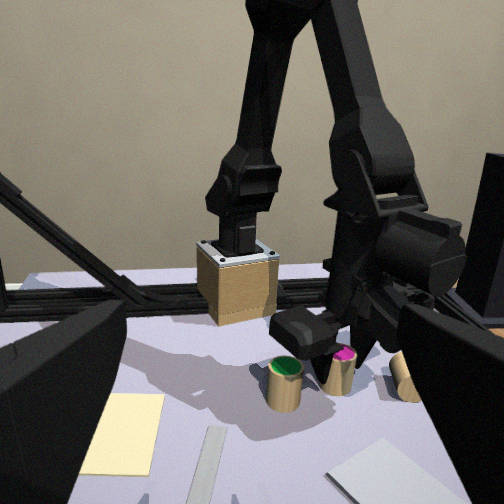

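Call:
execute_actions:
  actions:
    - {"rows":[[0.12,1.808,0.72,-0.488,0,0,-0.4,-0.216,1.39,0.75,0.633,0,0,0.7]],"steps":8}
  pictures: false

Call:
execute_actions:
  actions:
    - {"rows":[[0.12,1.72,0.78,-0.63,0,0,-0.4,-0.216,1.39,0.75,0.633,0,0,0.7],[0.12,1.72,0.78,-0.63,0,0,-0.4,-0.216,1.39,0.75,0.633,0,0,0.7],[0.12,1.65,0.83,-0.7,0,0,-0.4,-0.216,1.39,0.75,0.633,0,0,0.7],[0.12,1.65,0.83,-0.7,0,0,-0.4,-0.216,1.39,0.75,0.633,0,0,0.7],[0.12,1.5,0.85,-0.7,0,0,-0.4,-0.216,1.39,0.75,0.633,0,0,0.7],[0.12,1.5,0.85,-0.7,0,0,-0.4,-0.216,1.39,0.75,0.633,0,0,0.7],[0.12,1.5,0.85,-0.7,0,0,-0.4,-0.216,1.39,0.75,0.633,0,0,0.7],[0.12,1.3,0.8,-0.5,0,0,-0.4,-0.216,1.39,0.75,0.633,0,0,0.7],[-0.43,1.1,0.6,0.96,0,1.571,-0.4,-0.216,1.39,0.75,0.633,0,0,0.7]],"steps":15}
  pictures: false

Call:
execute_actions:
  actions:
    - {"rows":[[-0.43,1.15,0.4,0.96,0,1.571,-0.4,-0.216,1.39,0.75,0.633,0,0,0.7]],"steps":14}
  pictures: false

Call:
execute_actions:
  actions:
    - {"rows":[[-0.43,1.3,0.34,0.96,0,1.571,-0.4,-0.216,1.39,0.75,0.633,0,0,0.7],[-0.43,1.3,0.34,0.96,0,1.571,-0.4,-0.216,1.39,0.75,0.633,0,0,0.7],[-0.43,1.3,0.34,0.96,0,1.571,-0.4,-0.216,1.39,0.75,0.633,0,0,0.7],[-0.43,1.3,0.34,0.96,0,1.571,-0.4,-0.216,1.39,0.75,0.633,0,0,0.7],[-0.43,1.3,0.34,0.96,0,1.571,-0.4,-0.216,1.39,0.75,0.633,0,0,0.7],[-0.43,1.3,0.34,0.96,0,1.571,-0.4,-0.216,1.39,0.75,0.633,0,0,0.7],[-0.43,1.42,0.41,1.0,0,1.571,-0.4,-0.216,1.39,0.75,0.633,0,0,0.7]],"steps":13}
  pictures: false

Call:
execute_actions:
  actions:
    - {"rows":[[-0.43,1.51,0.48,1.03,0,1.571,-0.4,-0.216,1.39,0.75,0.633,0,0,0.7],[-0.43,1.51,0.48,1.03,0,1.571,-0.4,-0.216,1.39,0.75,0.633,0,0,0.7],[-0.43,1.57,0.54,1.03,0,1.571,-0.4,-0.216,1.39,0.75,0.633,0,0,0.7],[-0.43,1.57,0.54,1.03,0,1.571,-0.4,-0.216,1.39,0.75,0.633,0,0,0.7],[-0.43,1.63,0.605,1.025,0,1.571,-0.4,-0.216,1.39,0.75,0.633,0,0,0.7],[-0.43,1.63,0.605,1.025,0,1.571,-0.4,-0.216,1.39,0.75,0.633,0,0,0.7],[-0.43,1.695,0.674,1.021,0,1.571,-0.4,-0.216,1.39,0.75,0.633,0,0,0.7],[-0.43,1.695,0.674,1.021,0,1.571,-0.4,-0.216,1.39,0.75,0.633,0,0,0.7],[-0.43,1.76,0.748,1.015,0,1.571,-0.4,-0.216,1.39,0.75,0.633,0,0,0.7]],"steps":13}
  pictures: false

Call:
execute_actions:
  actions:
    - {"rows":[[-0.43,1.76,0.748,1.015,0,1.571,-0.4,-0.216,1.39,0.75,0.633,0,0,-0.4]],"steps":10}
  pictures: false

Call:
execute_actions:
  actions:
    - {"rows":[[-0.43,1.76,0.748,1.015,0,1.571,0.7,-0.216,1.39,0.75,0.633,0,0,-0.4],[-0.43,1.76,0.748,1.015,0,1.571,0.7,-0.216,1.39,0.75,0.633,0,0,-0.4],[-0.43,1.76,0.748,1.015,0,1.571,0.7,-0.216,1.39,0.75,0.633,0,0,-0.4],[-0.43,1.76,0.748,1.015,0,1.571,0.7,-0.216,1.39,0.75,0.633,0,0,-0.4],[-0.43,1.76,0.748,1.015,0,1.571,0.7,-0.216,1.39,0.75,0.633,0,0,-0.4],[-0.43,1.76,0.748,1.015,0,1.571,0.7,-0.216,1.39,0.75,0.633,0,0,-0.4],[-0.43,1.6,0.57,1.03,0,1.571,0.7,-0.216,1.39,0.75,0.633,0,0,-0.4],[-0.43,1.6,0.57,1.03,0,1.571,0.7,-0.216,1.39,0.75,0.633,0,0,-0.4],[-0.43,1.51,0.48,1.03,0,1.571,0.7,-0.216,1.27,0.63,0.64,0,0,-0.4],[-0.43,1.51,0.48,1.03,0,1.571,0.7,-0.216,1.27,0.63,0.64,0,0,-0.4],[-0.43,1.42,0.41,1.0,0,1.571,0.7,-0.216,1.27,0.63,0.64,0,0,-0.4]],"steps":13}
  pictures: false

Call:
execute_actions:
  actions:
    - {"rows":[[-0.19,1.3,0.7,-0.87,0,0,0.45,0.327,1.15,0.9,-1.27,0,0,-0.4]],"steps":15}
  pictures: false

Call:
execute_actions:
  actions:
    - {"rows":[[-0.19,1.3,0.7,-0.87,0,0,0.45,0.327,1.3,1.1,-1.27,0,0,-0.4],[-0.19,1.3,0.7,-0.87,0,0,0.45,0.327,1.3,1.1,-1.27,0,0,-0.4],[-0.19,1.3,0.7,-0.87,0,0,0.45,0.327,1.3,1.1,-1.27,0,0,-0.4],[-0.19,1.3,0.7,-0.87,0,0,0.45,0.327,1.3,1.1,-1.27,0,0,-0.4],[-0.19,1.3,0.7,-0.87,0,0,0.45,0.327,1.3,1.1,-1.27,0,0,-0.4],[-0.19,1.587,0.885,-0.869,0,0,0.45,0.327,1.3,1.1,-1.27,0,0,-0.4],[-0.19,1.587,0.885,-0.869,0,0,0.45,0.327,1.3,1.1,-1.27,0,0,-0.4],[-0.19,1.587,0.885,-0.869,0,0,0.45,0.327,1.3,1.1,-1.27,0,0,-0.4],[-0.19,1.587,0.885,-0.869,0,0,0.45,0.327,1.3,1.1,-1.27,0,0,-0.4],[-0.19,1.587,0.885,-0.869,0,0,0.45,0.327,1.45,1.2,-1.27,0,0,-0.4],[-0.19,1.587,0.885,-0.869,0,0,0.45,0.327,1.45,1.2,-1.27,0,0,-0.4],[-0.19,1.587,0.885,-0.869,0,0,0.45,0.327,1.45,1.2,-1.27,0,0,-0.4],[-0.19,1.587,0.885,-0.869,0,0,0.45,0.327,1.6,1.24,-1.21,0,0,-0.4]],"steps":15}
  pictures: false

Call:
execute_actions:
  actions:
    - {"rows":[[-0.19,1.587,0.885,-0.869,0,0,0.45,0.327,1.61,1.23,-1.19,0,0,-0.4],[-0.19,1.587,0.885,-0.869,0,0,0.45,0.327,1.61,1.23,-1.19,0,0,-0.4],[-0.19,1.6,0.87,-0.84,0,0,0.45,0.327,1.61,1.23,-1.19,0,0,-0.4],[-0.19,1.62,0.857,-0.81,0,0,0.45,0.327,1.625,1.2,-1.145,0,0,-0.4],[-0.19,1.652,0.828,-0.75,0,0,0.45,0.327,1.64,1.17,-1.1,0,0,-0.4],[-0.19,1.685,0.8,-0.69,0,0,0.45,0.327,1.655,1.135,-1.05,0,0,-0.4],[-0.19,1.718,0.778,-0.634,0,0,0.45,0.327,1.67,1.1,-1.0,0,0,-0.4],[-0.19,1.745,0.76,-0.588,0,0,0.45,0.327,1.683,1.07,-0.957,0,0,-0.4],[-0.19,1.767,0.746,-0.55,0,0,0.45,0.327,1.695,1.045,-0.92,0,0,-0.4],[-0.19,1.784,0.735,-0.522,0,0,0.45,0.327,1.704,1.025,-0.892,0,0,-0.4],[-0.19,1.795,0.728,-0.504,0,0,0.45,0.327,1.711,1.01,-0.87,0,0,-0.4],[-0.19,1.808,0.72,-0.488,0,0,0.45,0.327,1.717,0.997,-0.853,0,0,-0.4],[-0.19,1.808,0.72,-0.488,0,0,0.45,0.327,1.723,0.986,-0.838,0,0,-0.4]],"steps":15}
  pictures: false

Call:
execute_actions:
  actions:
    - {"rows":[[-0.19,1.808,0.72,-0.488,0,0,0.45,0.327,1.723,0.986,-0.838,0,0,-0.4],[-0.19,1.808,0.72,-0.488,0,0,0.45,0.327,1.723,0.986,-0.838,0,0,-0.4],[-0.19,1.808,0.72,-0.488,0,0,0.45,0.327,1.723,0.986,-0.838,0,0,-0.4],[-0.19,1.808,0.72,-0.488,0,0,-0.4,0.327,1.723,0.986,-0.838,0,0,-0.4],[-0.19,1.808,0.72,-0.488,0,0,-0.4,0.327,1.715,0.997,-0.853,0,0,0.4]],"steps":13}
  pictures: false

Call:
execute_actions:
  actions:
    - {"rows":[[-0.19,1.72,0.78,-0.63,0,0,-0.4,0.327,1.68,1.08,-0.975,0,0,0.4],[-0.19,1.72,0.78,-0.63,0,0,-0.4,0.327,1.68,1.08,-0.975,0,0,0.4],[-0.19,1.65,0.83,-0.7,0,0,-0.4,0.327,1.64,1.17,-1.1,0,0,0.4],[-0.19,1.65,0.83,-0.7,0,0,-0.4,0.327,1.64,1.17,-1.1,0,0,0.4],[-0.19,1.5,0.85,-0.7,0,0,-0.4,0.327,1.48,1.17,-1.1,0,0,0.4],[-0.19,1.5,0.85,-0.7,0,0,-0.4,0.327,1.48,1.17,-1.1,0,0,0.4],[-0.19,1.5,0.85,-0.7,0,0,-0.4,0.327,1.48,1.17,-1.1,0,0,0.4],[-0.43,1.1,0.6,0.96,0,1.571,-0.4,-0.216,1.15,1.0,0.3,0,0,0.7]],"steps":15}
  pictures: false

Call:
execute_actions:
  actions:
    - {"rows":[[-0.43,1.15,0.4,0.96,0,1.571,-0.4,-0.216,1.2,0.9,0.64,0,0,0.7],[-0.43,1.15,0.4,0.96,0,1.571,-0.4,-0.216,1.2,0.9,0.64,0,0,0.7],[-0.43,1.15,0.4,0.96,0,1.571,-0.4,-0.216,1.2,0.9,0.64,0,0,0.7],[-0.43,1.15,0.4,0.96,0,1.571,-0.4,-0.216,1.2,0.9,0.64,0,0,0.7],[-0.43,1.15,0.4,0.96,0,1.571,-0.4,-0.216,1.2,0.9,0.64,0,0,0.7],[-0.43,1.15,0.4,0.96,0,1.571,-0.4,-0.216,1.2,0.9,0.64,0,0,0.7],[-0.43,1.15,0.4,0.96,0,1.571,-0.4,-0.216,1.2,0.9,0.64,0,0,0.7],[-0.43,1.15,0.4,0.96,0,1.571,-0.4,-0.216,1.27,0.7,0.64,0,0,0.7]],"steps":14}
  pictures: false

Call:
execute_actions:
  actions:
    - {"rows":[[-0.43,1.3,0.34,0.96,0,1.571,-0.4,-0.216,1.27,0.7,0.64,0,0,0.7],[-0.43,1.3,0.34,0.96,0,1.571,-0.4,-0.216,1.27,0.7,0.64,0,0,0.7],[-0.43,1.3,0.34,0.96,0,1.571,-0.4,-0.216,1.39,0.75,0.633,0,0,0.7],[-0.43,1.3,0.34,0.96,0,1.571,-0.4,-0.216,1.39,0.75,0.633,0,0,0.7],[-0.43,1.3,0.34,0.96,0,1.571,-0.4,-0.216,1.39,0.75,0.633,0,0,0.7],[-0.43,1.3,0.34,0.96,0,1.571,-0.4,-0.216,1.39,0.75,0.633,0,0,0.7],[-0.43,1.42,0.41,1.0,0,1.571,-0.4,-0.216,1.39,0.75,0.633,0,0,0.7]],"steps":13}
  pictures: false

Call:
execute_actions:
  actions:
    - {"rows":[[-0.43,1.51,0.48,1.03,0,1.571,-0.4,-0.216,1.39,0.75,0.633,0,0,0.7],[-0.43,1.51,0.48,1.03,0,1.571,-0.4,-0.216,1.39,0.75,0.633,0,0,0.7],[-0.43,1.57,0.54,1.03,0,1.571,-0.4,-0.216,1.39,0.75,0.633,0,0,0.7],[-0.43,1.57,0.54,1.03,0,1.571,-0.4,-0.216,1.39,0.75,0.633,0,0,0.7],[-0.43,1.63,0.605,1.025,0,1.571,-0.4,-0.216,1.39,0.75,0.633,0,0,0.7],[-0.43,1.63,0.605,1.025,0,1.571,-0.4,-0.216,1.39,0.75,0.633,0,0,0.7],[-0.43,1.695,0.674,1.021,0,1.571,-0.4,-0.216,1.39,0.75,0.633,0,0,0.7],[-0.43,1.695,0.674,1.021,0,1.571,-0.4,-0.216,1.39,0.75,0.633,0,0,0.7],[-0.43,1.76,0.748,1.015,0,1.571,-0.4,-0.216,1.39,0.75,0.633,0,0,0.7]],"steps":13}
  pictures: false

Call:
execute_actions:
  actions:
    - {"rows":[[-0.43,1.76,0.748,1.015,0,1.571,-0.4,-0.216,1.39,0.75,0.633,0,0,-0.4]],"steps":10}
  pictures: false

Call:
execute_actions:
  actions:
    - {"rows":[[-0.43,1.76,0.748,1.015,0,1.571,0.7,-0.216,1.39,0.75,0.633,0,0,-0.4],[-0.43,1.76,0.748,1.015,0,1.571,0.7,-0.216,1.39,0.75,0.633,0,0,-0.4],[-0.43,1.76,0.748,1.015,0,1.571,0.7,-0.216,1.39,0.75,0.633,0,0,-0.4],[-0.43,1.76,0.748,1.015,0,1.571,0.7,-0.216,1.39,0.75,0.633,0,0,-0.4],[-0.43,1.76,0.748,1.015,0,1.571,0.7,-0.216,1.39,0.75,0.633,0,0,-0.4],[-0.43,1.76,0.748,1.015,0,1.571,0.7,-0.216,1.39,0.75,0.633,0,0,-0.4],[-0.43,1.6,0.57,1.03,0,1.571,0.7,-0.216,1.39,0.75,0.633,0,0,-0.4],[-0.43,1.6,0.57,1.03,0,1.571,0.7,-0.216,1.39,0.75,0.633,0,0,-0.4],[-0.43,1.51,0.48,1.03,0,1.571,0.7,-0.216,1.27,0.63,0.64,0,0,-0.4],[-0.43,1.51,0.48,1.03,0,1.571,0.7,-0.216,1.27,0.63,0.64,0,0,-0.4],[-0.43,1.42,0.41,1.0,0,1.571,0.7,-0.216,1.27,0.63,0.64,0,0,-0.4]],"steps":13}
  pictures: false

Call:
execute_actions:
  actions:
    - {"rows":[[-0.43,1.2,0.3,0.96,0,1.571,0.7,0.083,1.15,0.9,-1.27,0,0,-0.4]],"steps":15}
  pictures: false

Call:
execute_actions:
  actions:
    - {"rows":[[-0.43,1.2,0.3,0.96,0,1.571,0.7,0.083,1.3,1.1,-1.27,0,0,-0.4],[-0.43,1.2,0.3,0.96,0,1.571,0.7,0.083,1.3,1.1,-1.27,0,0,-0.4],[-0.43,1.2,0.3,0.96,0,1.571,0.7,0.083,1.3,1.1,-1.27,0,0,-0.4],[-0.43,1.2,0.3,0.96,0,1.571,0.7,0.083,1.3,1.1,-1.27,0,0,-0.4],[-0.43,1.2,0.3,0.96,0,1.571,0.7,0.083,1.3,1.1,-1.27,0,0,-0.4],[-0.43,1.2,0.3,0.96,0,1.571,0.7,0.083,1.3,1.1,-1.27,0,0,-0.4],[-0.43,1.2,0.3,0.96,0,1.571,0.7,0.083,1.3,1.1,-1.27,0,0,-0.4],[-0.43,1.2,0.3,0.96,0,1.571,0.7,0.083,1.5,1.3,-1.27,0,0,-0.4],[-0.43,1.2,0.3,0.96,0,1.571,0.7,0.083,1.5,1.3,-1.27,0,0,-0.4],[-0.43,1.2,0.3,0.96,0,1.571,0.7,0.083,1.5,1.3,-1.27,0,0,-0.4],[-0.43,1.2,0.3,0.96,0,1.571,0.7,0.083,1.5,1.3,-1.27,0,0,-0.4],[-0.43,1.2,0.3,0.96,0,1.571,0.7,0.083,1.7,1.4,-1.27,0,0,-0.4]],"steps":15}
  pictures: false

Call:
execute_actions:
  actions:
    - {"rows":[[-0.43,1.2,0.3,0.96,0,1.571,0.7,0.083,1.7,1.4,-1.27,0,0,-0.4],[-0.43,1.2,0.3,0.96,0,1.571,0.7,0.083,1.7,1.4,-1.27,0,0,-0.4],[-0.43,1.2,0.3,0.96,0,1.571,0.7,0.083,1.715,1.365,-1.22,0,0,-0.4],[-0.43,1.2,0.3,0.96,0,1.571,0.7,0.083,1.73,1.33,-1.17,0,0,-0.4],[-0.43,1.2,0.3,0.96,0,1.571,0.7,0.083,1.745,1.292,-1.118,0,0,-0.4],[-0.43,1.2,0.3,0.96,0,1.571,0.7,0.083,1.76,1.26,-1.07,0,0,-0.4],[-0.43,1.2,0.3,0.96,0,1.571,0.7,0.083,1.775,1.228,-1.024,0,0,-0.4],[-0.43,1.2,0.3,0.96,0,1.571,0.7,0.083,1.79,1.195,-0.977,0,0,-0.4],[-0.43,1.2,0.3,0.96,0,1.571,0.7,0.083,1.801,1.172,-0.943,0,0,-0.4],[-0.43,1.2,0.3,0.96,0,1.571,0.7,0.083,1.81,1.153,-0.915,0,0,-0.4],[-0.43,1.2,0.3,0.96,0,1.571,0.7,0.083,1.817,1.14,-0.896,0,0,-0.4],[-0.43,1.2,0.3,0.96,0,1.571,0.7,0.083,1.823,1.129,-0.88,0,0,-0.4],[-0.43,1.2,0.3,0.96,0,1.571,0.7,0.083,1.83,1.118,-0.864,0,0,-0.4]],"steps":15}
  pictures: false

Call:
execute_actions:
  actions:
    - {"rows":[[-0.43,1.2,0.3,0.96,0,1.571,0.7,0.083,1.83,1.118,-0.864,0,0,-0.4],[-0.43,1.2,0.3,0.96,0,1.571,0.7,0.083,1.83,1.118,-0.864,0,0,-0.4],[-0.43,1.2,0.3,0.96,0,1.571,0.7,0.083,1.83,1.118,-0.864,0,0,-0.4],[-0.43,1.2,0.3,0.96,0,1.571,0.7,0.083,1.83,1.118,-0.864,0,0,-0.4],[-0.43,1.2,0.3,0.96,0,1.571,0.7,0.083,1.822,1.129,-0.88,0,0,0.45]],"steps":12}
  pictures: false

Call:
execute_actions:
  actions:
    - {"rows":[[-0.43,1.2,0.3,0.96,0,1.571,0.7,0.083,1.785,1.21,-1.0,0,0,0.45],[-0.43,1.2,0.3,0.96,0,1.571,0.7,0.083,1.785,1.21,-1.0,0,0,0.45],[-0.43,1.2,0.3,0.96,0,1.571,0.7,0.083,1.745,1.292,-1.118,0,0,0.45],[-0.43,1.2,0.3,0.96,0,1.571,0.7,0.083,1.745,1.292,-1.118,0,0,0.45],[-0.43,1.2,0.3,0.96,0,1.571,0.7,0.083,1.7,1.4,-1.27,0,0,0.45],[-0.43,1.2,0.3,0.96,0,1.571,0.7,0.083,1.7,1.4,-1.27,0,0,0.45],[-0.43,1.2,0.3,0.96,0,1.571,0.7,0.083,1.7,1.4,-1.27,0,0,0.45],[-0.43,1.2,0.3,0.96,0,1.571,0.7,0.11,1.85,1.6,-1.3,0,0,0.45],[-0.43,1.2,0.3,0.96,0,1.571,0.7,0.11,1.85,1.6,-1.3,0,0,0.45],[-0.43,1.2,0.3,0.96,0,1.571,0.7,0.11,1.85,1.6,-1.3,0,0,0.45],[-0.43,1.2,0.3,0.96,0,1.571,0.7,0.127,2.0,1.77,-1.3,0,0,0.45],[-0.43,1.2,0.3,0.96,0,1.571,0.7,0.127,2.0,1.77,-1.3,0,0,0.45],[-0.43,1.2,0.3,0.96,0,1.571,0.7,0.127,2.0,1.77,-1.3,0,0,0.45],[-0.43,1.2,0.3,0.96,0,1.571,0.7,0.127,2.095,1.77,-1.245,0,0,0.45]],"steps":15}
  pictures: false

Call:
execute_actions:
  actions:
    - {"rows":[[-0.43,1.2,0.3,0.96,0,1.571,0.7,0.127,2.095,1.77,-1.245,0,0,0.45]],"steps":10}
  pictures: true

Scene clock: 301.73 s of 17941.00 s.
left_arm: end_effector_position=(+0.0893, +0.2102, +0.0779) grip_measured=+0.018 end_effector_quat_wxyz=(+0.587, +0.395, +0.585, -0.395) end_effector_velocity=(-0.002, +0.007, -0.001) end_effector_angular_velocity=(+0.028, +0.003, +0.005) | right_arm: end_effector_position=(-0.0843, -0.0806, +0.3119) grip_measured=+0.700 end_effector_quat_wxyz=(+0.757, -0.002, +0.002, +0.653) end_effector_velocity=(+0.001, +0.011, -0.001) end_effector_angular_velocity=(-0.013, -0.005, +0.015)
Joint positions: left_arm=[ 0.12   1.801  0.721 -0.489 -0.001  0.005  0.04 ] | right_arm=[-0.214  1.375  0.734  0.635  0.002 -0.     0.073]
Joint velocities: left_arm=[-0.002 -0.002 -0.007 -0.022 -0.007 -0.007  0.001] | right_arm=[-0.007  0.046  0.042 -0.007 -0.022 -0.007 -0.   ]
Joint torques (N m, as the arm reports them, + toward a larger angle): left_arm=[-0.07 -4.61  4.36  0.52  0.05 -0.22] | right_arm=[-0.25 -4.69  8.73  1.3  -0.08  0.04]
Motor temperatures (°C, as the motors report them): left_arm=[30 43 37 36 28 30] | right_arm=[32 40 39 42 28 29]
Heat: left arm: hottest shoulder 43 °C (+2.1 °C/min); right arm: hottest wrist pitch 42 °C (+2.1 °C/min).
Steps of this call (steps 1 to 15: the robot went on to your last target; steps 16 to 90: nothing new was sent; then 59.07 s passed at rest; steps 91 to 98: all 8 steps of this action). Readings (joint positions):
91: left_arm=[0.120 1.801 0.721 -0.488 -0.002 0.006] | right_arm=[-0.214 1.293 0.651 0.637 0.002 -0.000]
92: left_arm=[0.120 1.801 0.721 -0.488 -0.002 0.006] | right_arm=[-0.214 1.316 0.674 0.637 0.002 -0.000]
94: left_arm=[0.120 1.801 0.721 -0.489 -0.001 0.005] | right_arm=[-0.214 1.356 0.716 0.636 0.002 -0.000]
98: the state above

Scene clock: 302.23 s of 17941.00 s.
left_arm: end_effector_position=(+0.0003, +0.1276, +0.2386) grip_measured=+0.018 end_effector_quat_wxyz=(+0.591, +0.398, +0.130, -0.690) end_effector_velocity=(-0.512, -0.232, +0.438) end_effector_angular_velocity=(-2.306, -1.248, -2.849) | right_arm: end_effector_position=(-0.0842, -0.0796, +0.3123) grip_measured=+0.700 end_effector_quat_wxyz=(+0.757, -0.002, +0.002, +0.653) end_effector_velocity=(+0.002, -0.001, -0.002) end_effector_angular_velocity=(-0.008, -0.006, +0.000)
Joint positions: left_arm=[-0.253  1.175  0.619 -0.224 -0.003  0.419  0.04 ] | right_arm=[-0.214  1.378  0.739  0.635  0.002 -0.     0.073]
Joint velocities: left_arm=[-1.643 -0.759 -0.12   1.692  0.007  1.707 -0.001] | right_arm=[-0.007 -0.002 -0.002 -0.007 -0.007 -0.007  0.   ]
Joint torques (N m, as the arm reports them, + toward a larger angle): left_arm=[-0.1  -3.83  6.96  1.95  0.12  0.17] | right_arm=[-0.19 -4.74  8.62  1.32 -0.11  0.04]
Motor temperatures (°C, as the motors report them): left_arm=[30 43 37 36 28 30] | right_arm=[32 40 39 42 28 29]
Heat: left arm: hottest shoulder 43 °C (+2.0 °C/min); right arm: hottest wrist pitch 42 °C (+2.0 °C/min).
Steps of this call (steps 1 to 15: all 15 steps of this action). Readings (joint positions):
1: left_arm=[0.120 1.793 0.729 -0.511 -0.001 0.005] | right_arm=[-0.214 1.376 0.735 0.635 0.002 -0.000]
2: left_arm=[0.120 1.781 0.740 -0.558 -0.001 0.005] | right_arm=[-0.214 1.377 0.736 0.635 0.002 -0.000]
4: left_arm=[0.120 1.729 0.770 -0.636 -0.001 0.005] | right_arm=[-0.214 1.378 0.737 0.635 0.002 -0.000]
8: left_arm=[0.120 1.536 0.824 -0.643 -0.001 0.005] | right_arm=[-0.214 1.378 0.738 0.635 0.002 -0.000]
15: the state above

Scene clock: 302.70 s of 17941.00 s.
left_arm: end_effector_position=(-0.0606, +0.0957, +0.3166) grip_measured=+0.018 end_effector_quat_wxyz=(+0.480, +0.436, -0.438, -0.622) end_effector_velocity=(-0.007, -0.047, +0.392) end_effector_angular_velocity=(-2.094, -1.621, -0.222) | right_arm: end_effector_position=(-0.0842, -0.0796, +0.3123) grip_measured=+0.700 end_effector_quat_wxyz=(+0.757, -0.002, +0.002, +0.653) end_effector_velocity=(-0.000, -0.001, -0.002) end_effector_angular_velocity=(-0.008, -0.006, +0.005)
Joint positions: left_arm=[-0.427  1.156  0.396  0.638  0.002  1.332  0.04 ] | right_arm=[-0.214  1.378  0.739  0.635  0.002 -0.     0.073]
Joint velocities: left_arm=[-0.007 -0.002 -0.002  1.81  -0.022  1.941  0.   ] | right_arm=[-0.002 -0.002 -0.002 -0.007 -0.007 -0.007  0.   ]
Joint torques (N m, as the arm reports them, + toward a larger angle): left_arm=[-0.26 -3.98  7.72  2.4  -0.03  0.13] | right_arm=[-0.25 -4.78  8.61  1.32 -0.07  0.05]
Motor temperatures (°C, as the motors report them): left_arm=[30 43 37 36 28 30] | right_arm=[32 40 39 42 28 29]
Heat: left arm: hottest shoulder 43 °C (+2.0 °C/min); right arm: hottest wrist pitch 42 °C (+2.0 °C/min).
Steps of this call (steps 1 to 14: all 14 steps of this action). Readings (joint positions):
1: left_arm=[-0.306 1.158 0.590 -0.140 -0.003 0.482] | right_arm=[-0.214 1.378 0.739 0.635 0.002 -0.000]
2: left_arm=[-0.353 1.142 0.555 -0.065 0.001 0.548] | right_arm=[-0.214 1.378 0.739 0.635 0.002 -0.000]
4: left_arm=[-0.404 1.140 0.476 0.036 0.003 0.678] | right_arm=[-0.214 1.378 0.739 0.635 0.002 -0.000]
8: left_arm=[-0.423 1.160 0.396 0.263 0.002 0.941] | right_arm=[-0.214 1.378 0.739 0.635 0.002 -0.000]
14: the state above

Scene clock: 303.13 s of 17941.00 s.
left_arm: end_effector_position=(-0.0650, +0.0691, +0.3062) grip_measured=+0.018 end_effector_quat_wxyz=(+0.454, +0.463, -0.531, -0.546) end_effector_velocity=(-0.002, -0.014, +0.000) end_effector_angular_velocity=(-0.028, -0.003, +0.005) | right_arm: end_effector_position=(-0.0842, -0.0796, +0.3122) grip_measured=+0.700 end_effector_quat_wxyz=(+0.757, -0.002, +0.002, +0.653) end_effector_velocity=(-0.000, -0.001, +0.001) end_effector_angular_velocity=(+0.004, -0.023, +0.005)
Joint positions: left_arm=[-0.428  1.409  0.396  0.989  0.002  1.563  0.04 ] | right_arm=[-0.214  1.379  0.739  0.635  0.002 -0.     0.073]
Joint velocities: left_arm=[-0.002  0.09   0.037  0.081 -0.007  0.007 -0.   ] | right_arm=[-0.002 -0.002 -0.002  0.007 -0.007 -0.022 -0.   ]
Joint torques (N m, as the arm reports them, + toward a larger angle): left_arm=[-0.21 -3.93  7.64  2.39 -0.02  0.13] | right_arm=[-0.24 -4.74  8.57  1.33 -0.09  0.04]
Motor temperatures (°C, as the motors report them): left_arm=[30 43 37 36 28 30] | right_arm=[32 40 39 42 28 29]
Heat: left arm: hottest shoulder 43 °C (+2.0 °C/min); right arm: hottest wrist pitch 42 °C (+2.0 °C/min).
Steps of this call (steps 1 to 13: all 13 steps of this action). Readings (joint positions):
1: left_arm=[-0.427 1.175 0.391 0.712 0.002 1.396] | right_arm=[-0.214 1.378 0.739 0.635 0.002 -0.000]
2: left_arm=[-0.427 1.203 0.387 0.783 0.002 1.449] | right_arm=[-0.214 1.378 0.739 0.635 0.002 -0.000]
4: left_arm=[-0.427 1.255 0.371 0.864 0.002 1.511] | right_arm=[-0.214 1.378 0.739 0.635 0.002 -0.000]
8: left_arm=[-0.428 1.340 0.362 0.957 0.002 1.553] | right_arm=[-0.214 1.378 0.739 0.635 0.002 -0.000]
13: the state above

Scene clock: 303.57 s of 17941.00 s.
left_arm: end_effector_position=(-0.0785, -0.0161, +0.3098) grip_measured=+0.018 end_effector_quat_wxyz=(+0.459, +0.458, -0.536, -0.540) end_effector_velocity=(-0.008, -0.051, -0.022) end_effector_angular_velocity=(+0.040, -0.014, +0.015) | right_arm: end_effector_position=(-0.0842, -0.0796, +0.3122) grip_measured=+0.700 end_effector_quat_wxyz=(+0.757, -0.002, +0.002, +0.653) end_effector_velocity=(-0.000, -0.001, -0.004) end_effector_angular_velocity=(-0.013, -0.005, +0.005)
Joint positions: left_arm=[-0.428  1.74   0.723  1.015  0.002  1.565  0.04 ] | right_arm=[-0.214  1.379  0.739  0.635  0.002 -0.     0.073]
Joint velocities: left_arm=[-0.007  0.212  0.193 -0.022 -0.022  0.007 -0.   ] | right_arm=[-0.002 -0.002 -0.007 -0.007 -0.007 -0.007 -0.   ]
Joint torques (N m, as the arm reports them, + toward a larger angle): left_arm=[-0.26 -6.17  7.38  2.06 -0.02  0.11] | right_arm=[-0.23 -4.8   8.57  1.32 -0.09  0.04]
Motor temperatures (°C, as the motors report them): left_arm=[30 43 37 36 28 30] | right_arm=[32 40 39 42 28 29]
Heat: left arm: hottest shoulder 43 °C (+2.0 °C/min); right arm: hottest wrist pitch 42 °C (+2.0 °C/min).
Steps of this call (steps 1 to 13: all 13 steps of this action). Readings (joint positions):
1: left_arm=[-0.428 1.425 0.407 0.999 0.002 1.564] | right_arm=[-0.214 1.379 0.739 0.635 0.002 -0.000]
2: left_arm=[-0.428 1.449 0.426 1.010 0.002 1.564] | right_arm=[-0.214 1.379 0.739 0.635 0.002 -0.000]
4: left_arm=[-0.428 1.509 0.481 1.018 0.002 1.565] | right_arm=[-0.214 1.379 0.739 0.635 0.002 -0.000]
8: left_arm=[-0.428 1.629 0.603 1.020 0.002 1.565] | right_arm=[-0.214 1.379 0.739 0.635 0.002 -0.000]
13: the state above

Scene clock: 303.90 s of 17941.00 s.
left_arm: end_effector_position=(-0.0796, -0.0195, +0.3095) grip_measured=+0.018 end_effector_quat_wxyz=(+0.459, +0.457, -0.537, -0.540) end_effector_velocity=(+0.000, +0.001, -0.003) end_effector_angular_velocity=(+0.016, +0.020, +0.005) | right_arm: end_effector_position=(-0.0836, -0.0796, +0.3121) grip_measured=+0.003 end_effector_quat_wxyz=(+0.758, -0.002, +0.002, +0.652) end_effector_velocity=(-0.000, -0.001, -0.001) end_effector_angular_velocity=(+0.001, -0.008, +0.005)
Joint positions: left_arm=[-0.429  1.753  0.737  1.015  0.001  1.566  0.04 ] | right_arm=[-0.215  1.379  0.739  0.634  0.002 -0.001  0.039]
Joint velocities: left_arm=[-0.002 -0.002 -0.007 -0.007 -0.007 -0.022  0.   ] | right_arm=[-0.002 -0.002 -0.007  0.007 -0.007 -0.007 -0.   ]
Joint torques (N m, as the arm reports them, + toward a larger angle): left_arm=[-0.16 -5.74  7.72  2.06  0.    0.1 ] | right_arm=[-0.12 -4.8   8.63  1.33 -0.09  0.06]
Motor temperatures (°C, as the motors report them): left_arm=[30 43 37 36 28 30] | right_arm=[32 40 39 42 28 29]
Heat: left arm: hottest shoulder 43 °C (+2.0 °C/min); right arm: hottest wrist pitch 42 °C (+2.0 °C/min).
Steps of this call (steps 1 to 10: all 10 steps of this action). Readings (joint positions):
1: left_arm=[-0.428 1.745 0.727 1.015 0.002 1.565] | right_arm=[-0.214 1.379 0.739 0.635 0.002 -0.000]
2: left_arm=[-0.428 1.748 0.731 1.015 0.002 1.565] | right_arm=[-0.214 1.379 0.739 0.635 0.002 -0.000]
4: left_arm=[-0.428 1.752 0.734 1.015 0.002 1.565] | right_arm=[-0.214 1.379 0.739 0.635 0.002 -0.000]
8: left_arm=[-0.429 1.752 0.737 1.015 0.001 1.566] | right_arm=[-0.215 1.379 0.739 0.634 0.002 -0.001]
10: the state above

Scene clock: 304.33 s of 17941.00 s.
left_arm: end_effector_position=(-0.0682, +0.0515, +0.3120) grip_measured=+0.693 end_effector_quat_wxyz=(+0.458, +0.458, -0.536, -0.541) end_effector_velocity=(+0.030, +0.201, +0.034) end_effector_angular_velocity=(-0.105, +0.039, -0.010) | right_arm: end_effector_position=(-0.0868, -0.1010, +0.3051) grip_measured=+0.002 end_effector_quat_wxyz=(+0.758, -0.004, +0.003, +0.652) end_effector_velocity=(-0.010, -0.054, -0.004) end_effector_angular_velocity=(+0.030, -0.012, +0.020)
Joint positions: left_arm=[-0.429  1.48   0.463  1.013  0.001  1.566  0.073] | right_arm=[-0.215  1.297  0.652  0.635  0.002 -0.001  0.039]
Joint velocities: left_arm=[-0.002 -0.891 -0.716 -0.066  0.007 -0.022 -0.004] | right_arm=[-0.002 -0.227 -0.203  0.007 -0.022 -0.007 -0.   ]
Joint torques (N m, as the arm reports them, + toward a larger angle): left_arm=[-0.13 -3.76  6.94  1.69 -0.01  0.09] | right_arm=[-0.11 -6.26  7.    1.73 -0.1   0.05]
Motor temperatures (°C, as the motors report them): left_arm=[30 43 37 36 28 30] | right_arm=[32 40 39 42 28 29]
Heat: left arm: hottest shoulder 43 °C (+2.0 °C/min); right arm: hottest wrist pitch 42 °C (+2.0 °C/min).
Steps of this call (steps 1 to 13: all 13 steps of this action). Readings (joint positions):
1: left_arm=[-0.429 1.753 0.737 1.015 0.001 1.566] | right_arm=[-0.215 1.379 0.739 0.634 0.002 -0.001]
2: left_arm=[-0.429 1.753 0.737 1.015 0.001 1.566] | right_arm=[-0.215 1.379 0.739 0.634 0.002 -0.001]
4: left_arm=[-0.429 1.753 0.737 1.015 0.001 1.566] | right_arm=[-0.215 1.379 0.739 0.634 0.002 -0.001]
8: left_arm=[-0.429 1.699 0.676 1.018 0.001 1.566] | right_arm=[-0.215 1.381 0.739 0.633 0.002 -0.001]
13: the state above

Scene clock: 304.83 s of 17941.00 s.
left_arm: end_effector_position=(+0.0237, +0.0563, +0.3052) grip_measured=+0.451 end_effector_quat_wxyz=(+0.626, +0.378, -0.088, -0.677) end_effector_velocity=(-0.006, +0.164, -0.374) end_effector_angular_velocity=(+1.725, +1.974, +0.834) | right_arm: end_effector_position=(-0.2852, -0.1553, +0.3072) grip_measured=+0.002 end_effector_quat_wxyz=(+0.545, -0.159, +0.107, +0.816) end_effector_velocity=(+0.042, -0.156, -0.389) end_effector_angular_velocity=(-1.776, -0.759, +0.022)
Joint positions: left_arm=[-0.194  1.299  0.7    0.187  0.001  0.703  0.061] | right_arm=[ 0.32   1.154  0.895 -0.126 -0.006 -0.001  0.039]
Joint velocities: left_arm=[ 0.007 -0.002 -0.002 -1.868 -0.022 -2.015 -0.001] | right_arm=[ 0.081 -0.007  0.002 -1.941  0.066 -0.007 -0.   ]
Joint torques (N m, as the arm reports them, + toward a larger angle): left_arm=[ 0.21 -4.42  7.48  1.89  0.01 -0.28] | right_arm=[-0.31 -5.11  8.21  1.62  0.14  0.04]
Motor temperatures (°C, as the motors report them): left_arm=[30 43 37 36 28 30] | right_arm=[32 40 39 42 28 29]
Heat: left arm: hottest shoulder 43 °C (+2.0 °C/min); right arm: hottest wrist pitch 42 °C (+2.0 °C/min).
Steps of this call (steps 1 to 15: all 15 steps of this action). Readings (joint positions):
1: left_arm=[-0.418 1.452 0.467 0.979 0.009 1.544] | right_arm=[-0.206 1.284 0.660 0.607 0.010 -0.001]
2: left_arm=[-0.389 1.434 0.490 0.931 0.011 1.507] | right_arm=[-0.179 1.274 0.681 0.561 0.012 -0.001]
4: left_arm=[-0.318 1.400 0.559 0.856 0.009 1.424] | right_arm=[-0.108 1.250 0.736 0.491 0.007 -0.001]
8: left_arm=[-0.207 1.314 0.680 0.627 0.000 1.163] | right_arm=[0.078 1.185 0.850 0.303 0.005 -0.001]
15: the state above

Scene clock: 305.33 s of 17941.00 s.
left_arm: end_effector_position=(+0.0154, +0.1678, +0.1594) grip_measured=+0.450 end_effector_quat_wxyz=(+0.545, +0.455, +0.483, -0.513) end_effector_velocity=(-0.026, +0.339, -0.042) end_effector_angular_velocity=(+1.584, +0.134, +0.151) | right_arm: end_effector_position=(-0.2617, -0.2150, +0.1885) grip_measured=+0.002 end_effector_quat_wxyz=(+0.432, -0.521, +0.348, +0.649) end_effector_velocity=(+0.091, -0.215, -0.334) end_effector_angular_velocity=(-2.337, -0.976, +0.003)
Joint positions: left_arm=[-0.192  1.581  0.869 -0.739  0.001  0.018  0.061] | right_arm=[ 0.324  1.512  1.215 -1.056 -0.002 -0.001  0.039]
Joint velocities: left_arm=[-0.002  0.017  0.017 -1.59  -0.007 -0.154 -0.   ] | right_arm=[-0.002  1.214  0.286 -1.604  0.007 -0.007  0.   ]
Joint torques (N m, as the arm reports them, + toward a larger angle): left_arm=[ 0.17 -4.85  7.68  0.79 -0.01 -0.23] | right_arm=[ 0.15 -6.98  6.8  -0.33  0.02  0.04]
Motor temperatures (°C, as the motors report them): left_arm=[30 43 37 36 28 30] | right_arm=[32 40 40 42 28 29]
Heat: left arm: hottest shoulder 43 °C (+2.0 °C/min); right arm: hottest wrist pitch 42 °C (+2.0 °C/min).
Steps of this call (steps 1 to 15: all 15 steps of this action). Readings (joint positions):
1: left_arm=[-0.194 1.299 0.700 0.126 0.001 0.638] | right_arm=[0.321 1.172 0.917 -0.204 -0.004 -0.001]
2: left_arm=[-0.193 1.299 0.700 0.066 0.001 0.573] | right_arm=[0.321 1.205 0.959 -0.266 -0.003 -0.001]
4: left_arm=[-0.193 1.299 0.700 -0.060 0.001 0.442] | right_arm=[0.322 1.266 1.040 -0.373 -0.002 -0.001]
8: left_arm=[-0.193 1.446 0.816 -0.302 0.001 0.180] | right_arm=[0.324 1.284 1.083 -0.625 -0.002 -0.001]
15: the state above

Scene clock: 305.83 s of 17941.00 s.
left_arm: end_effector_position=(+0.0133, +0.1952, +0.0792) grip_measured=+0.450 end_effector_quat_wxyz=(+0.513, +0.485, +0.522, -0.479) end_effector_velocity=(+0.001, -0.001, -0.040) end_effector_angular_velocity=(-0.046, -0.011, +0.005) | right_arm: end_effector_position=(-0.2529, -0.2365, +0.0826) grip_measured=+0.002 end_effector_quat_wxyz=(+0.390, -0.591, +0.395, +0.585) end_effector_velocity=(+0.004, -0.015, -0.024) end_effector_angular_velocity=(-0.037, -0.007, +0.010)
Joint positions: left_arm=[-0.192  1.798  0.726 -0.513  0.001  0.006  0.061] | right_arm=[ 0.325  1.711  1.006 -0.876 -0.002 -0.001  0.039]
Joint velocities: left_arm=[-0.002  0.105 -0.09   0.242 -0.007 -0.007 -0.   ] | right_arm=[ 0.002  0.017 -0.085  0.066 -0.007 -0.007 -0.   ]
Joint torques (N m, as the arm reports them, + toward a larger angle): left_arm=[ 0.22 -5.24  4.81  0.79 -0.02 -0.24] | right_arm=[ 0.07 -6.15  4.63  1.13  0.01  0.04]
Motor temperatures (°C, as the motors report them): left_arm=[30 43 37 36 28 30] | right_arm=[32 40 40 42 28 29]
Heat: left arm: hottest shoulder 43 °C (+2.0 °C/min); right arm: hottest wrist pitch 42 °C (+2.0 °C/min).
Steps of this call (steps 1 to 15: all 15 steps of this action). Readings (joint positions):
1: left_arm=[-0.192 1.582 0.869 -0.783 0.001 0.014] | right_arm=[0.325 1.549 1.218 -1.103 -0.002 -0.001]
2: left_arm=[-0.192 1.582 0.869 -0.811 0.001 0.012] | right_arm=[0.325 1.575 1.218 -1.136 -0.002 -0.001]
4: left_arm=[-0.192 1.588 0.870 -0.824 0.001 0.009] | right_arm=[0.325 1.604 1.214 -1.157 -0.002 -0.001]
8: left_arm=[-0.192 1.664 0.822 -0.687 0.001 0.007] | right_arm=[0.325 1.628 1.154 -1.044 -0.002 -0.001]
15: the state above

Scene clock: 306.27 s of 17941.00 s.
left_arm: end_effector_position=(+0.0139, +0.1915, +0.0782) grip_measured=+0.017 end_effector_quat_wxyz=(+0.518, +0.481, +0.517, -0.482) end_effector_velocity=(+0.002, +0.003, -0.001) end_effector_angular_velocity=(+0.014, -0.021, +0.005) | right_arm: end_effector_position=(-0.2542, -0.2328, +0.0817) grip_measured=+0.375 end_effector_quat_wxyz=(+0.394, -0.585, +0.391, +0.591) end_effector_velocity=(+0.003, -0.003, +0.001) end_effector_angular_velocity=(-0.013, -0.013, +0.019)
Joint positions: left_arm=[-0.192  1.801  0.724 -0.49  -0.     0.006  0.04 ] | right_arm=[ 0.325  1.711  1.002 -0.852 -0.001 -0.     0.057]
Joint velocities: left_arm=[-0.002  0.002 -0.002 -0.007 -0.022 -0.007 -0.001] | right_arm=[-0.002 -0.002  0.002 -0.022  0.007 -0.022  0.01 ]
Joint torques (N m, as the arm reports them, + toward a larger angle): left_arm=[ 0.18 -4.65  4.03  0.62  0.02 -0.25] | right_arm=[ 0.17 -6.61  5.19  0.09 -0.01  0.03]
Motor temperatures (°C, as the motors report them): left_arm=[30 43 37 36 28 30] | right_arm=[32 40 39 42 28 29]
Heat: left arm: hottest shoulder 43 °C (+2.0 °C/min); right arm: hottest wrist pitch 42 °C (+2.0 °C/min).
Steps of this call (steps 1 to 13: all 13 steps of this action). Readings (joint positions):
1: left_arm=[-0.192 1.800 0.724 -0.506 0.001 0.006] | right_arm=[0.325 1.711 1.004 -0.875 -0.002 -0.001]
2: left_arm=[-0.192 1.801 0.724 -0.500 0.001 0.006] | right_arm=[0.325 1.711 1.004 -0.875 -0.002 -0.001]
4: left_arm=[-0.192 1.801 0.724 -0.493 0.001 0.006] | right_arm=[0.325 1.711 1.003 -0.870 -0.002 -0.001]
8: left_arm=[-0.192 1.801 0.724 -0.491 -0.000 0.006] | right_arm=[0.325 1.710 1.002 -0.850 -0.001 -0.000]
13: the state above

Scene clock: 306.77 s of 17941.00 s.
left_arm: end_effector_position=(-0.0543, +0.1293, +0.2427) grip_measured=+0.018 end_effector_quat_wxyz=(+0.515, +0.420, +0.051, -0.746) end_effector_velocity=(-0.058, -0.285, +0.577) end_effector_angular_velocity=(-3.113, -0.979, -1.384) | right_arm: end_effector_position=(-0.1405, -0.1664, +0.2569) grip_measured=+0.685 end_effector_quat_wxyz=(+0.656, -0.274, +0.278, +0.646) end_effector_velocity=(+0.533, +0.209, +0.468) end_effector_angular_velocity=(+2.502, -0.059, -1.599)
Joint positions: left_arm=[-0.423  1.162  0.606 -0.19   0.005  0.512  0.04 ] | right_arm=[-0.083  1.205  1.024 -0.622 -0.    -0.001  0.073]
Joint velocities: left_arm=[-0.042 -0.852 -0.022  2.088  0.007  1.971 -0.   ] | right_arm=[-1.609 -0.676 -0.071  1.897  0.007 -0.022  0.008]
Joint torques (N m, as the arm reports them, + toward a larger angle): left_arm=[-0.1  -3.1   7.12  1.7  -0.11  0.18] | right_arm=[-0.04 -4.73  5.73  1.18 -0.04  0.01]
Motor temperatures (°C, as the motors report them): left_arm=[30 43 37 36 28 30] | right_arm=[32 40 39 42 28 29]
Heat: left arm: hottest shoulder 43 °C (+2.0 °C/min); right arm: hottest wrist pitch 42 °C (+2.0 °C/min).
Steps of this call (steps 1 to 15: all 15 steps of this action). Readings (joint positions):
1: left_arm=[-0.192 1.793 0.732 -0.515 -0.000 0.006] | right_arm=[0.325 1.711 1.013 -0.879 -0.001 -0.001]
2: left_arm=[-0.192 1.780 0.742 -0.560 -0.000 0.006] | right_arm=[0.325 1.711 1.027 -0.917 -0.001 -0.001]
4: left_arm=[-0.192 1.729 0.771 -0.636 -0.000 0.006] | right_arm=[0.325 1.696 1.082 -1.013 -0.001 -0.001]
8: left_arm=[-0.210 1.532 0.795 -0.615 -0.014 0.049] | right_arm=[0.308 1.522 1.125 -1.027 -0.013 -0.001]
15: the state above

Scene clock: 307.23 s of 17941.00 s.
left_arm: end_effector_position=(-0.0613, +0.0951, +0.3249) grip_measured=+0.018 end_effector_quat_wxyz=(+0.469, +0.446, -0.477, -0.594) end_effector_velocity=(-0.005, -0.033, +0.399) end_effector_angular_velocity=(-2.096, -1.478, -0.145) | right_arm: end_effector_position=(-0.0891, -0.1116, +0.2532) grip_measured=+0.700 end_effector_quat_wxyz=(+0.747, -0.108, +0.123, +0.644) end_effector_velocity=(+0.015, +0.091, +0.123) end_effector_angular_velocity=(+1.171, -0.176, +0.002)
Joint positions: left_arm=[-0.428  1.156  0.396  0.677  0.005  1.423  0.04 ] | right_arm=[-0.213  1.272  0.705  0.237  0.003 -0.002  0.073]
Joint velocities: left_arm=[-0.002 -0.002  0.002  1.824 -0.007  1.795 -0.   ] | right_arm=[-0.007  0.222 -0.359  1.766 -0.007 -0.007  0.   ]
Joint torques (N m, as the arm reports them, + toward a larger angle): left_arm=[-0.23 -3.91  7.82  2.46 -0.11  0.13] | right_arm=[-0.26 -7.36  9.77  2.38 -0.11  0.07]
Motor temperatures (°C, as the motors report them): left_arm=[30 43 37 36 28 30] | right_arm=[32 40 39 42 28 29]
Heat: left arm: hottest shoulder 43 °C (+2.0 °C/min); right arm: hottest wrist pitch 42 °C (+2.0 °C/min).
Steps of this call (steps 1 to 14: all 14 steps of this action). Readings (joint positions):
1: left_arm=[-0.424 1.144 0.581 -0.100 0.005 0.578] | right_arm=[-0.132 1.191 1.009 -0.548 0.002 -0.001]
2: left_arm=[-0.424 1.130 0.550 -0.027 0.005 0.644] | right_arm=[-0.168 1.182 0.991 -0.482 0.005 -0.001]
4: left_arm=[-0.426 1.133 0.475 0.074 0.005 0.773] | right_arm=[-0.201 1.184 0.949 -0.367 0.005 -0.001]
8: left_arm=[-0.427 1.160 0.395 0.299 0.005 1.035] | right_arm=[-0.211 1.209 0.880 -0.113 0.003 -0.001]
14: the state above

Scene clock: 307.67 s of 17941.00 s.
left_arm: end_effector_position=(-0.0655, +0.0693, +0.3062) grip_measured=+0.018 end_effector_quat_wxyz=(+0.453, +0.462, -0.532, -0.546) end_effector_velocity=(+0.000, -0.015, +0.000) end_effector_angular_velocity=(-0.023, -0.004, +0.019) | right_arm: end_effector_position=(-0.0841, -0.0788, +0.3130) grip_measured=+0.700 end_effector_quat_wxyz=(+0.757, -0.003, +0.003, +0.653) end_effector_velocity=(-0.000, -0.000, +0.014) end_effector_angular_velocity=(+0.064, -0.017, +0.005)
Joint positions: left_arm=[-0.428  1.409  0.396  0.99   0.004  1.564  0.04 ] | right_arm=[-0.213  1.38   0.745  0.626  0.003 -0.002  0.073]
Joint velocities: left_arm=[-0.002  0.085  0.042  0.066 -0.022  0.007 -0.001] | right_arm=[-0.002 -0.002 -0.002  0.066 -0.007 -0.007 -0.   ]
Joint torques (N m, as the arm reports them, + toward a larger angle): left_arm=[-0.17 -3.86  7.63  2.37 -0.11  0.12] | right_arm=[-0.25 -4.93  7.89  1.64 -0.1   0.07]
Motor temperatures (°C, as the motors report them): left_arm=[30 43 37 36 28 30] | right_arm=[32 40 40 42 28 29]
Heat: left arm: hottest shoulder 43 °C (+2.0 °C/min); right arm: hottest wrist pitch 42 °C (+2.0 °C/min).
Steps of this call (steps 1 to 13: all 13 steps of this action). Readings (joint positions):
1: left_arm=[-0.428 1.177 0.390 0.752 0.005 1.469] | right_arm=[-0.213 1.277 0.697 0.298 0.003 -0.002]
2: left_arm=[-0.428 1.204 0.386 0.822 0.005 1.499] | right_arm=[-0.213 1.278 0.695 0.360 0.002 -0.002]
4: left_arm=[-0.428 1.254 0.371 0.885 0.004 1.534] | right_arm=[-0.213 1.307 0.716 0.492 0.002 -0.002]
8: left_arm=[-0.428 1.341 0.361 0.961 0.004 1.558] | right_arm=[-0.213 1.362 0.745 0.600 0.003 -0.002]
13: the state above

Scene clock: 308.10 s of 17941.00 s.
left_arm: end_effector_position=(-0.0791, -0.0161, +0.3099) grip_measured=+0.018 end_effector_quat_wxyz=(+0.459, +0.457, -0.537, -0.541) end_effector_velocity=(-0.008, -0.049, -0.024) end_effector_angular_velocity=(+0.047, -0.000, +0.005) | right_arm: end_effector_position=(-0.0842, -0.0787, +0.3140) grip_measured=+0.700 end_effector_quat_wxyz=(+0.757, -0.002, +0.001, +0.653) end_effector_velocity=(-0.000, -0.001, -0.002) end_effector_angular_velocity=(-0.008, -0.006, +0.005)
Joint positions: left_arm=[-0.428  1.74   0.723  1.016  0.004  1.565  0.04 ] | right_arm=[-0.213  1.38   0.745  0.631  0.002 -0.002  0.073]
Joint velocities: left_arm=[-0.002  0.208  0.183 -0.022 -0.007 -0.007  0.   ] | right_arm=[-0.002 -0.002 -0.002 -0.007 -0.007 -0.007 -0.   ]
Joint torques (N m, as the arm reports them, + toward a larger angle): left_arm=[-0.21 -6.17  7.33  2.06 -0.1   0.12] | right_arm=[-0.23 -4.87  7.85  1.57 -0.11  0.07]
Motor temperatures (°C, as the motors report them): left_arm=[30 43 37 37 28 30] | right_arm=[32 40 40 42 28 29]
Heat: left arm: hottest shoulder 43 °C (+2.0 °C/min); right arm: hottest wrist pitch 42 °C (+2.0 °C/min).
Steps of this call (steps 1 to 13: all 13 steps of this action). Readings (joint positions):
1: left_arm=[-0.428 1.425 0.407 0.999 0.004 1.565] | right_arm=[-0.213 1.380 0.745 0.628 0.003 -0.002]
2: left_arm=[-0.428 1.449 0.426 1.010 0.004 1.565] | right_arm=[-0.213 1.380 0.745 0.629 0.002 -0.002]
4: left_arm=[-0.428 1.508 0.480 1.018 0.004 1.565] | right_arm=[-0.213 1.380 0.745 0.630 0.002 -0.002]
8: left_arm=[-0.428 1.629 0.602 1.020 0.004 1.565] | right_arm=[-0.213 1.380 0.745 0.631 0.002 -0.002]
13: the state above

Scene clock: 308.43 s of 17941.00 s.
left_arm: end_effector_position=(-0.0800, -0.0195, +0.3096) grip_measured=+0.018 end_effector_quat_wxyz=(+0.458, +0.457, -0.538, -0.540) end_effector_velocity=(+0.002, -0.000, -0.004) end_effector_angular_velocity=(+0.013, +0.005, +0.020) | right_arm: end_effector_position=(-0.0835, -0.0788, +0.3141) grip_measured=+0.002 end_effector_quat_wxyz=(+0.758, -0.002, +0.000, +0.652) end_effector_velocity=(-0.002, +0.000, +0.000) end_effector_angular_velocity=(-0.003, -0.007, +0.020)
Joint positions: left_arm=[-0.429  1.753  0.737  1.014  0.003  1.567  0.04 ] | right_arm=[-0.215  1.38   0.745  0.632  0.002 -0.003  0.039]
Joint velocities: left_arm=[-0.002  0.002 -0.002 -0.007 -0.022 -0.007 -0.   ] | right_arm=[-0.002 -0.002  0.002 -0.007 -0.022 -0.007 -0.   ]
Joint torques (N m, as the arm reports them, + toward a larger angle): left_arm=[-0.07 -5.78  7.7   2.07 -0.07  0.05] | right_arm=[-0.12 -4.9   7.87  1.54 -0.09  0.1 ]
Motor temperatures (°C, as the motors report them): left_arm=[30 43 37 37 28 30] | right_arm=[32 40 40 42 28 29]
Heat: left arm: hottest shoulder 43 °C (+2.0 °C/min); right arm: hottest wrist pitch 42 °C (+2.0 °C/min).
Steps of this call (steps 1 to 10: all 10 steps of this action). Readings (joint positions):
1: left_arm=[-0.428 1.745 0.728 1.015 0.004 1.565] | right_arm=[-0.213 1.380 0.745 0.631 0.003 -0.002]
2: left_arm=[-0.428 1.748 0.731 1.015 0.004 1.565] | right_arm=[-0.213 1.380 0.745 0.631 0.003 -0.002]
4: left_arm=[-0.428 1.752 0.734 1.015 0.004 1.565] | right_arm=[-0.213 1.380 0.745 0.631 0.003 -0.002]
8: left_arm=[-0.429 1.753 0.737 1.014 0.003 1.567] | right_arm=[-0.215 1.380 0.745 0.632 0.002 -0.002]
10: the state above

Scene clock: 308.87 s of 17941.00 s.
left_arm: end_effector_position=(-0.0686, +0.0518, +0.3118) grip_measured=+0.693 end_effector_quat_wxyz=(+0.457, +0.458, -0.537, -0.541) end_effector_velocity=(+0.032, +0.200, +0.033) end_effector_angular_velocity=(-0.098, +0.023, +0.005) | right_arm: end_effector_position=(-0.0868, -0.1009, +0.3054) grip_measured=+0.002 end_effector_quat_wxyz=(+0.758, -0.004, +0.003, +0.652) end_effector_velocity=(-0.011, -0.057, -0.024) end_effector_angular_velocity=(-0.025, -0.018, +0.020)
Joint positions: left_arm=[-0.429  1.479  0.462  1.013  0.003  1.567  0.073] | right_arm=[-0.215  1.297  0.652  0.636  0.002 -0.002  0.039]
Joint velocities: left_arm=[-0.002 -0.891 -0.711 -0.081 -0.007 -0.007 -0.004] | right_arm=[-0.002 -0.222 -0.237 -0.007 -0.022 -0.022 -0.   ]
Joint torques (N m, as the arm reports them, + toward a larger angle): left_arm=[-0.05 -3.74  6.81  1.66 -0.07  0.05] | right_arm=[-0.13 -6.33  6.95  1.62 -0.1   0.1 ]
Motor temperatures (°C, as the motors report them): left_arm=[30 43 37 37 28 30] | right_arm=[32 40 40 42 28 29]
Heat: left arm: hottest shoulder 43 °C (+2.0 °C/min); right arm: hottest wrist pitch 42 °C (+2.0 °C/min).
Steps of this call (steps 1 to 13: all 13 steps of this action). Readings (joint positions):
1: left_arm=[-0.429 1.753 0.737 1.014 0.003 1.567] | right_arm=[-0.215 1.380 0.745 0.632 0.002 -0.002]
2: left_arm=[-0.429 1.753 0.737 1.014 0.003 1.567] | right_arm=[-0.215 1.380 0.745 0.632 0.002 -0.002]
4: left_arm=[-0.429 1.753 0.737 1.014 0.003 1.567] | right_arm=[-0.215 1.380 0.745 0.632 0.002 -0.002]
8: left_arm=[-0.429 1.700 0.677 1.017 0.003 1.567] | right_arm=[-0.215 1.380 0.745 0.632 0.002 -0.002]
13: the state above

Scene clock: 309.37 s of 17941.00 s.
left_arm: end_effector_position=(-0.0606, +0.1018, +0.3322) grip_measured=+0.700 end_effector_quat_wxyz=(+0.475, +0.440, -0.552, -0.526) end_effector_velocity=(+0.001, +0.002, +0.010) end_effector_angular_velocity=(-0.030, +0.013, +0.004) | right_arm: end_effector_position=(-0.1989, -0.1353, +0.3028) grip_measured=+0.003 end_effector_quat_wxyz=(+0.638, -0.157, +0.134, +0.742) end_effector_velocity=(+0.024, -0.159, -0.386) end_effector_angular_velocity=(-1.881, -0.287, -0.001)
Joint positions: left_arm=[-0.43   1.208  0.307  0.962  0.003  1.567  0.073] | right_arm=[ 0.078  1.149  0.899 -0.165 -0.002 -0.002  0.039]
Joint velocities: left_arm=[-0.002 -0.022  0.002  0.007 -0.007 -0.007  0.   ] | right_arm=[ 0.002  0.027 -0.007 -1.868  0.007 -0.007 -0.001]
Joint torques (N m, as the arm reports them, + toward a larger angle): left_arm=[-0.07 -3.87  5.87  1.92 -0.09  0.04] | right_arm=[ 0.31 -4.73  7.79  1.54  0.06  0.08]
Motor temperatures (°C, as the motors report them): left_arm=[30 43 37 37 28 30] | right_arm=[32 40 40 42 28 29]
Heat: left arm: hottest shoulder 43 °C (+2.0 °C/min); right arm: hottest wrist pitch 42 °C (+2.0 °C/min).
Steps of this call (steps 1 to 15: all 15 steps of this action). Readings (joint positions):
1: left_arm=[-0.430 1.436 0.431 1.000 0.003 1.567] | right_arm=[-0.205 1.284 0.662 0.603 0.011 -0.002]
2: left_arm=[-0.429 1.381 0.395 0.982 0.003 1.567] | right_arm=[-0.176 1.274 0.682 0.558 0.012 -0.002]
4: left_arm=[-0.429 1.281 0.334 0.972 0.003 1.567] | right_arm=[-0.106 1.250 0.738 0.489 0.007 -0.002]
8: left_arm=[-0.429 1.215 0.317 0.967 0.003 1.567] | right_arm=[0.045 1.179 0.862 0.271 -0.004 -0.002]
15: the state above

Scene clock: 309.87 s of 17941.00 s.
left_arm: end_effector_position=(-0.0606, +0.1020, +0.3324) grip_measured=+0.700 end_effector_quat_wxyz=(+0.475, +0.440, -0.552, -0.526) end_effector_velocity=(+0.000, +0.001, -0.004) end_effector_angular_velocity=(+0.011, -0.009, +0.005) | right_arm: end_effector_position=(-0.1955, -0.1631, +0.2008) grip_measured=+0.001 end_effector_quat_wxyz=(+0.511, -0.470, +0.405, +0.595) end_effector_velocity=(+0.036, -0.243, -0.322) end_effector_angular_velocity=(-2.520, -0.371, +0.006)
Joint positions: left_arm=[-0.43   1.206  0.307  0.962  0.003  1.567  0.073] | right_arm=[ 0.08   1.621  1.369 -1.085 -0.002 -0.002  0.039]
Joint velocities: left_arm=[-0.002 -0.002 -0.007 -0.007 -0.007  0.007 -0.   ] | right_arm=[-0.002  1.126  0.418 -1.839 -0.007 -0.007 -0.   ]
Joint torques (N m, as the arm reports them, + toward a larger angle): left_arm=[-0.03 -3.87  5.82  1.88 -0.08  0.06] | right_arm=[ 0.16 -7.93  6.27 -0.53  0.04  0.09]
Motor temperatures (°C, as the motors report them): left_arm=[30 43 37 37 28 30] | right_arm=[32 40 40 42 28 29]
Heat: left arm: hottest shoulder 43 °C (+1.0 °C/min); right arm: hottest wrist pitch 42 °C (+2.0 °C/min).
Steps of this call (steps 1 to 15: all 15 steps of this action). Readings (joint positions):
1: left_arm=[-0.430 1.207 0.307 0.962 0.003 1.567] | right_arm=[0.079 1.169 0.921 -0.242 -0.002 -0.002]
2: left_arm=[-0.430 1.207 0.307 0.962 0.003 1.567] | right_arm=[0.079 1.202 0.963 -0.303 -0.002 -0.002]
4: left_arm=[-0.430 1.206 0.307 0.962 0.003 1.567] | right_arm=[0.080 1.264 1.041 -0.410 -0.002 -0.002]
8: left_arm=[-0.430 1.206 0.307 0.962 0.003 1.567] | right_arm=[0.080 1.310 1.107 -0.683 -0.002 -0.002]
15: the state above

Scene clock: 310.37 s of 17941.00 s.
left_arm: end_effector_position=(-0.0606, +0.1020, +0.3324) grip_measured=+0.700 end_effector_quat_wxyz=(+0.475, +0.440, -0.552, -0.525) end_effector_velocity=(+0.000, +0.000, -0.002) end_effector_angular_velocity=(+0.008, +0.006, +0.004) | right_arm: end_effector_position=(-0.1916, -0.1888, +0.0821) grip_measured=+0.002 end_effector_quat_wxyz=(+0.457, -0.539, +0.465, +0.533) end_effector_velocity=(+0.002, -0.015, -0.027) end_effector_angular_velocity=(-0.032, +0.002, -0.010)
Joint positions: left_arm=[-0.43   1.206  0.307  0.962  0.003  1.567  0.073] | right_arm=[ 0.08   1.819  1.136 -0.902 -0.002 -0.002  0.039]
Joint velocities: left_arm=[-0.002 -0.002 -0.002 -0.007 -0.007 -0.007 -0.   ] | right_arm=[-0.002  0.017 -0.095  0.081 -0.007  0.007 -0.   ]
Joint torques (N m, as the arm reports them, + toward a larger angle): left_arm=[-0.08 -3.83  5.92  1.88 -0.06  0.05] | right_arm=[ 0.12 -7.19  4.67  1.06  0.04  0.09]
Motor temperatures (°C, as the motors report them): left_arm=[30 43 37 37 28 30] | right_arm=[32 40 40 42 28 29]
Heat: left arm: hottest shoulder 43 °C (+1.0 °C/min); right arm: hottest wrist pitch 42 °C (+2.0 °C/min).
Steps of this call (steps 1 to 15: all 15 steps of this action). Readings (joint positions):
1: left_arm=[-0.430 1.206 0.307 0.962 0.003 1.567] | right_arm=[0.080 1.652 1.376 -1.145 -0.002 -0.002]
2: left_arm=[-0.430 1.206 0.307 0.962 0.003 1.567] | right_arm=[0.080 1.674 1.376 -1.194 -0.002 -0.002]
4: left_arm=[-0.430 1.206 0.307 0.962 0.003 1.567] | right_arm=[0.080 1.699 1.363 -1.202 -0.002 -0.002]
8: left_arm=[-0.430 1.206 0.307 0.962 0.003 1.567] | right_arm=[0.080 1.730 1.284 -1.071 -0.002 -0.002]
15: the state above

Scene clock: 310.77 s of 17941.00 s.
left_arm: end_effector_position=(-0.0606, +0.1020, +0.3324) grip_measured=+0.700 end_effector_quat_wxyz=(+0.475, +0.440, -0.552, -0.525) end_effector_velocity=(+0.000, +0.000, -0.005) end_effector_angular_velocity=(+0.025, +0.019, +0.004) | right_arm: end_effector_position=(-0.1919, -0.1853, +0.0815) grip_measured=+0.422 end_effector_quat_wxyz=(+0.462, -0.535, +0.460, +0.538) end_effector_velocity=(+0.001, -0.004, -0.001) end_effector_angular_velocity=(-0.011, -0.009, +0.024)
Joint positions: left_arm=[-0.43   1.206  0.307  0.962  0.003  1.567  0.073] | right_arm=[ 0.08   1.818  1.132 -0.879 -0.001 -0.002  0.06 ]
Joint velocities: left_arm=[-0.002 -0.002 -0.002 -0.022 -0.007 -0.022 -0.   ] | right_arm=[ 0.002 -0.002 -0.007 -0.007  0.007 -0.022  0.004]
Joint torques (N m, as the arm reports them, + toward a larger angle): left_arm=[-0.02 -3.86  5.94  1.89 -0.06  0.03] | right_arm=[ 0.27 -7.44  5.49  0.11 -0.03  0.07]
Motor temperatures (°C, as the motors report them): left_arm=[30 43 37 37 28 30] | right_arm=[32 40 40 42 28 29]
Heat: left arm: hottest shoulder 43 °C (+1.0 °C/min); right arm: hottest wrist pitch 42 °C (+2.0 °C/min).
Steps of this call (steps 1 to 12: all 12 steps of this action). Readings (joint positions):
1: left_arm=[-0.430 1.206 0.307 0.962 0.003 1.567] | right_arm=[0.080 1.820 1.134 -0.900 -0.002 -0.002]
2: left_arm=[-0.430 1.206 0.307 0.962 0.003 1.567] | right_arm=[0.080 1.819 1.133 -0.900 -0.002 -0.002]
4: left_arm=[-0.430 1.206 0.307 0.962 0.003 1.567] | right_arm=[0.080 1.819 1.133 -0.897 -0.002 -0.002]
8: left_arm=[-0.430 1.206 0.307 0.962 0.003 1.567] | right_arm=[0.080 1.818 1.132 -0.876 -0.001 -0.002]
12: the state above

Scene clock: 311.27 s of 17941.00 s.
left_arm: end_effector_position=(-0.0606, +0.1020, +0.3324) grip_measured=+0.700 end_effector_quat_wxyz=(+0.475, +0.440, -0.552, -0.525) end_effector_velocity=(-0.002, +0.000, -0.003) end_effector_angular_velocity=(+0.013, +0.005, -0.010) | right_arm: end_effector_position=(-0.2197, -0.1120, +0.1772) grip_measured=+0.450 end_effector_quat_wxyz=(+0.464, -0.528, +0.434, +0.563) end_effector_velocity=(-0.072, +0.224, -0.255) end_effector_angular_velocity=(-0.164, -0.039, +0.068)
Joint positions: left_arm=[-0.43   1.206  0.307  0.962  0.003  1.567  0.073] | right_arm=[ 0.123  1.975  1.733 -1.264  0.    -0.002  0.061]
Joint velocities: left_arm=[-0.002  0.002 -0.002 -0.007  0.007 -0.007 -0.   ] | right_arm=[ 0.076  1.116  0.574  0.374  0.007  0.007 -0.   ]
Joint torques (N m, as the arm reports them, + toward a larger angle): left_arm=[-0.05 -3.89  5.87  1.89 -0.06  0.03] | right_arm=[-0.2  -5.89  5.22 -0.14 -0.04  0.08]
Motor temperatures (°C, as the motors report them): left_arm=[30 43 37 37 28 30] | right_arm=[32 40 40 42 28 29]
Heat: left arm: hottest shoulder 43 °C (+1.0 °C/min); right arm: hottest wrist pitch 42 °C (+2.0 °C/min).
Steps of this call (steps 1 to 15: all 15 steps of this action). Readings (joint positions):
1: left_arm=[-0.430 1.206 0.307 0.962 0.003 1.567] | right_arm=[0.080 1.818 1.142 -0.903 -0.001 -0.002]
2: left_arm=[-0.430 1.206 0.307 0.962 0.003 1.567] | right_arm=[0.080 1.818 1.156 -0.940 -0.001 -0.002]
4: left_arm=[-0.430 1.206 0.307 0.962 0.003 1.567] | right_arm=[0.080 1.804 1.207 -1.032 -0.001 -0.002]
8: left_arm=[-0.430 1.206 0.307 0.962 0.003 1.567] | right_arm=[0.082 1.749 1.374 -1.224 -0.000 -0.002]
15: the state above

Scene clock: 311.60 s of 17941.00 s.
left_arm: end_effector_position=(-0.0606, +0.1020, +0.3324) grip_measured=+0.700 end_effector_quat_wxyz=(+0.475, +0.440, -0.552, -0.525) end_effector_velocity=(+0.000, +0.001, +0.001) end_effector_angular_velocity=(-0.008, -0.006, +0.005) | right_arm: end_effector_position=(-0.2228, -0.1016, +0.1390) grip_measured=+0.450 end_effector_quat_wxyz=(+0.446, -0.549, +0.451, +0.544) end_effector_velocity=(-0.003, +0.026, +0.020) end_effector_angular_velocity=(+0.114, +0.015, +0.005)
Joint positions: left_arm=[-0.43   1.206  0.307  0.962  0.003  1.567  0.073] | right_arm=[ 0.126  2.096  1.761 -1.246  0.    -0.002  0.061]
Joint velocities: left_arm=[-0.002 -0.002 -0.002  0.007 -0.007  0.007 -0.   ] | right_arm=[-0.002 -0.002  0.076  0.037  0.007 -0.007 -0.   ]
Joint torques (N m, as the arm reports them, + toward a larger angle): left_arm=[-0.03 -3.89  5.92  1.89 -0.07  0.03] | right_arm=[  0.   -10.63   6.55   0.11  -0.05   0.06]
Motor temperatures (°C, as the motors report them): left_arm=[30 43 37 37 28 30] | right_arm=[32 40 40 42 28 29]
Heat: left arm: hottest shoulder 43 °C (+1.0 °C/min); right arm: hottest wrist pitch 42 °C (+2.0 °C/min).
Steps of this call (steps 1 to 10: all 10 steps of this action). Readings (joint positions):
1: left_arm=[-0.430 1.206 0.307 0.962 0.003 1.567] | right_arm=[0.125 2.009 1.746 -1.254 0.000 -0.002]
2: left_arm=[-0.430 1.206 0.307 0.962 0.003 1.567] | right_arm=[0.126 2.038 1.751 -1.252 0.000 -0.002]
4: left_arm=[-0.430 1.206 0.307 0.962 0.003 1.567] | right_arm=[0.126 2.079 1.751 -1.252 0.000 -0.002]
8: left_arm=[-0.430 1.206 0.307 0.962 0.003 1.567] | right_arm=[0.126 2.096 1.754 -1.249 0.000 -0.002]
10: the state above

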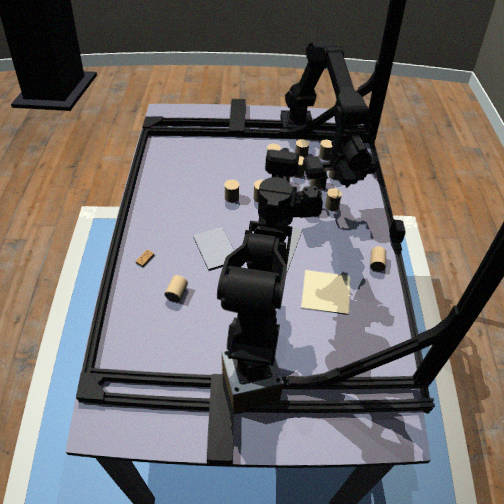

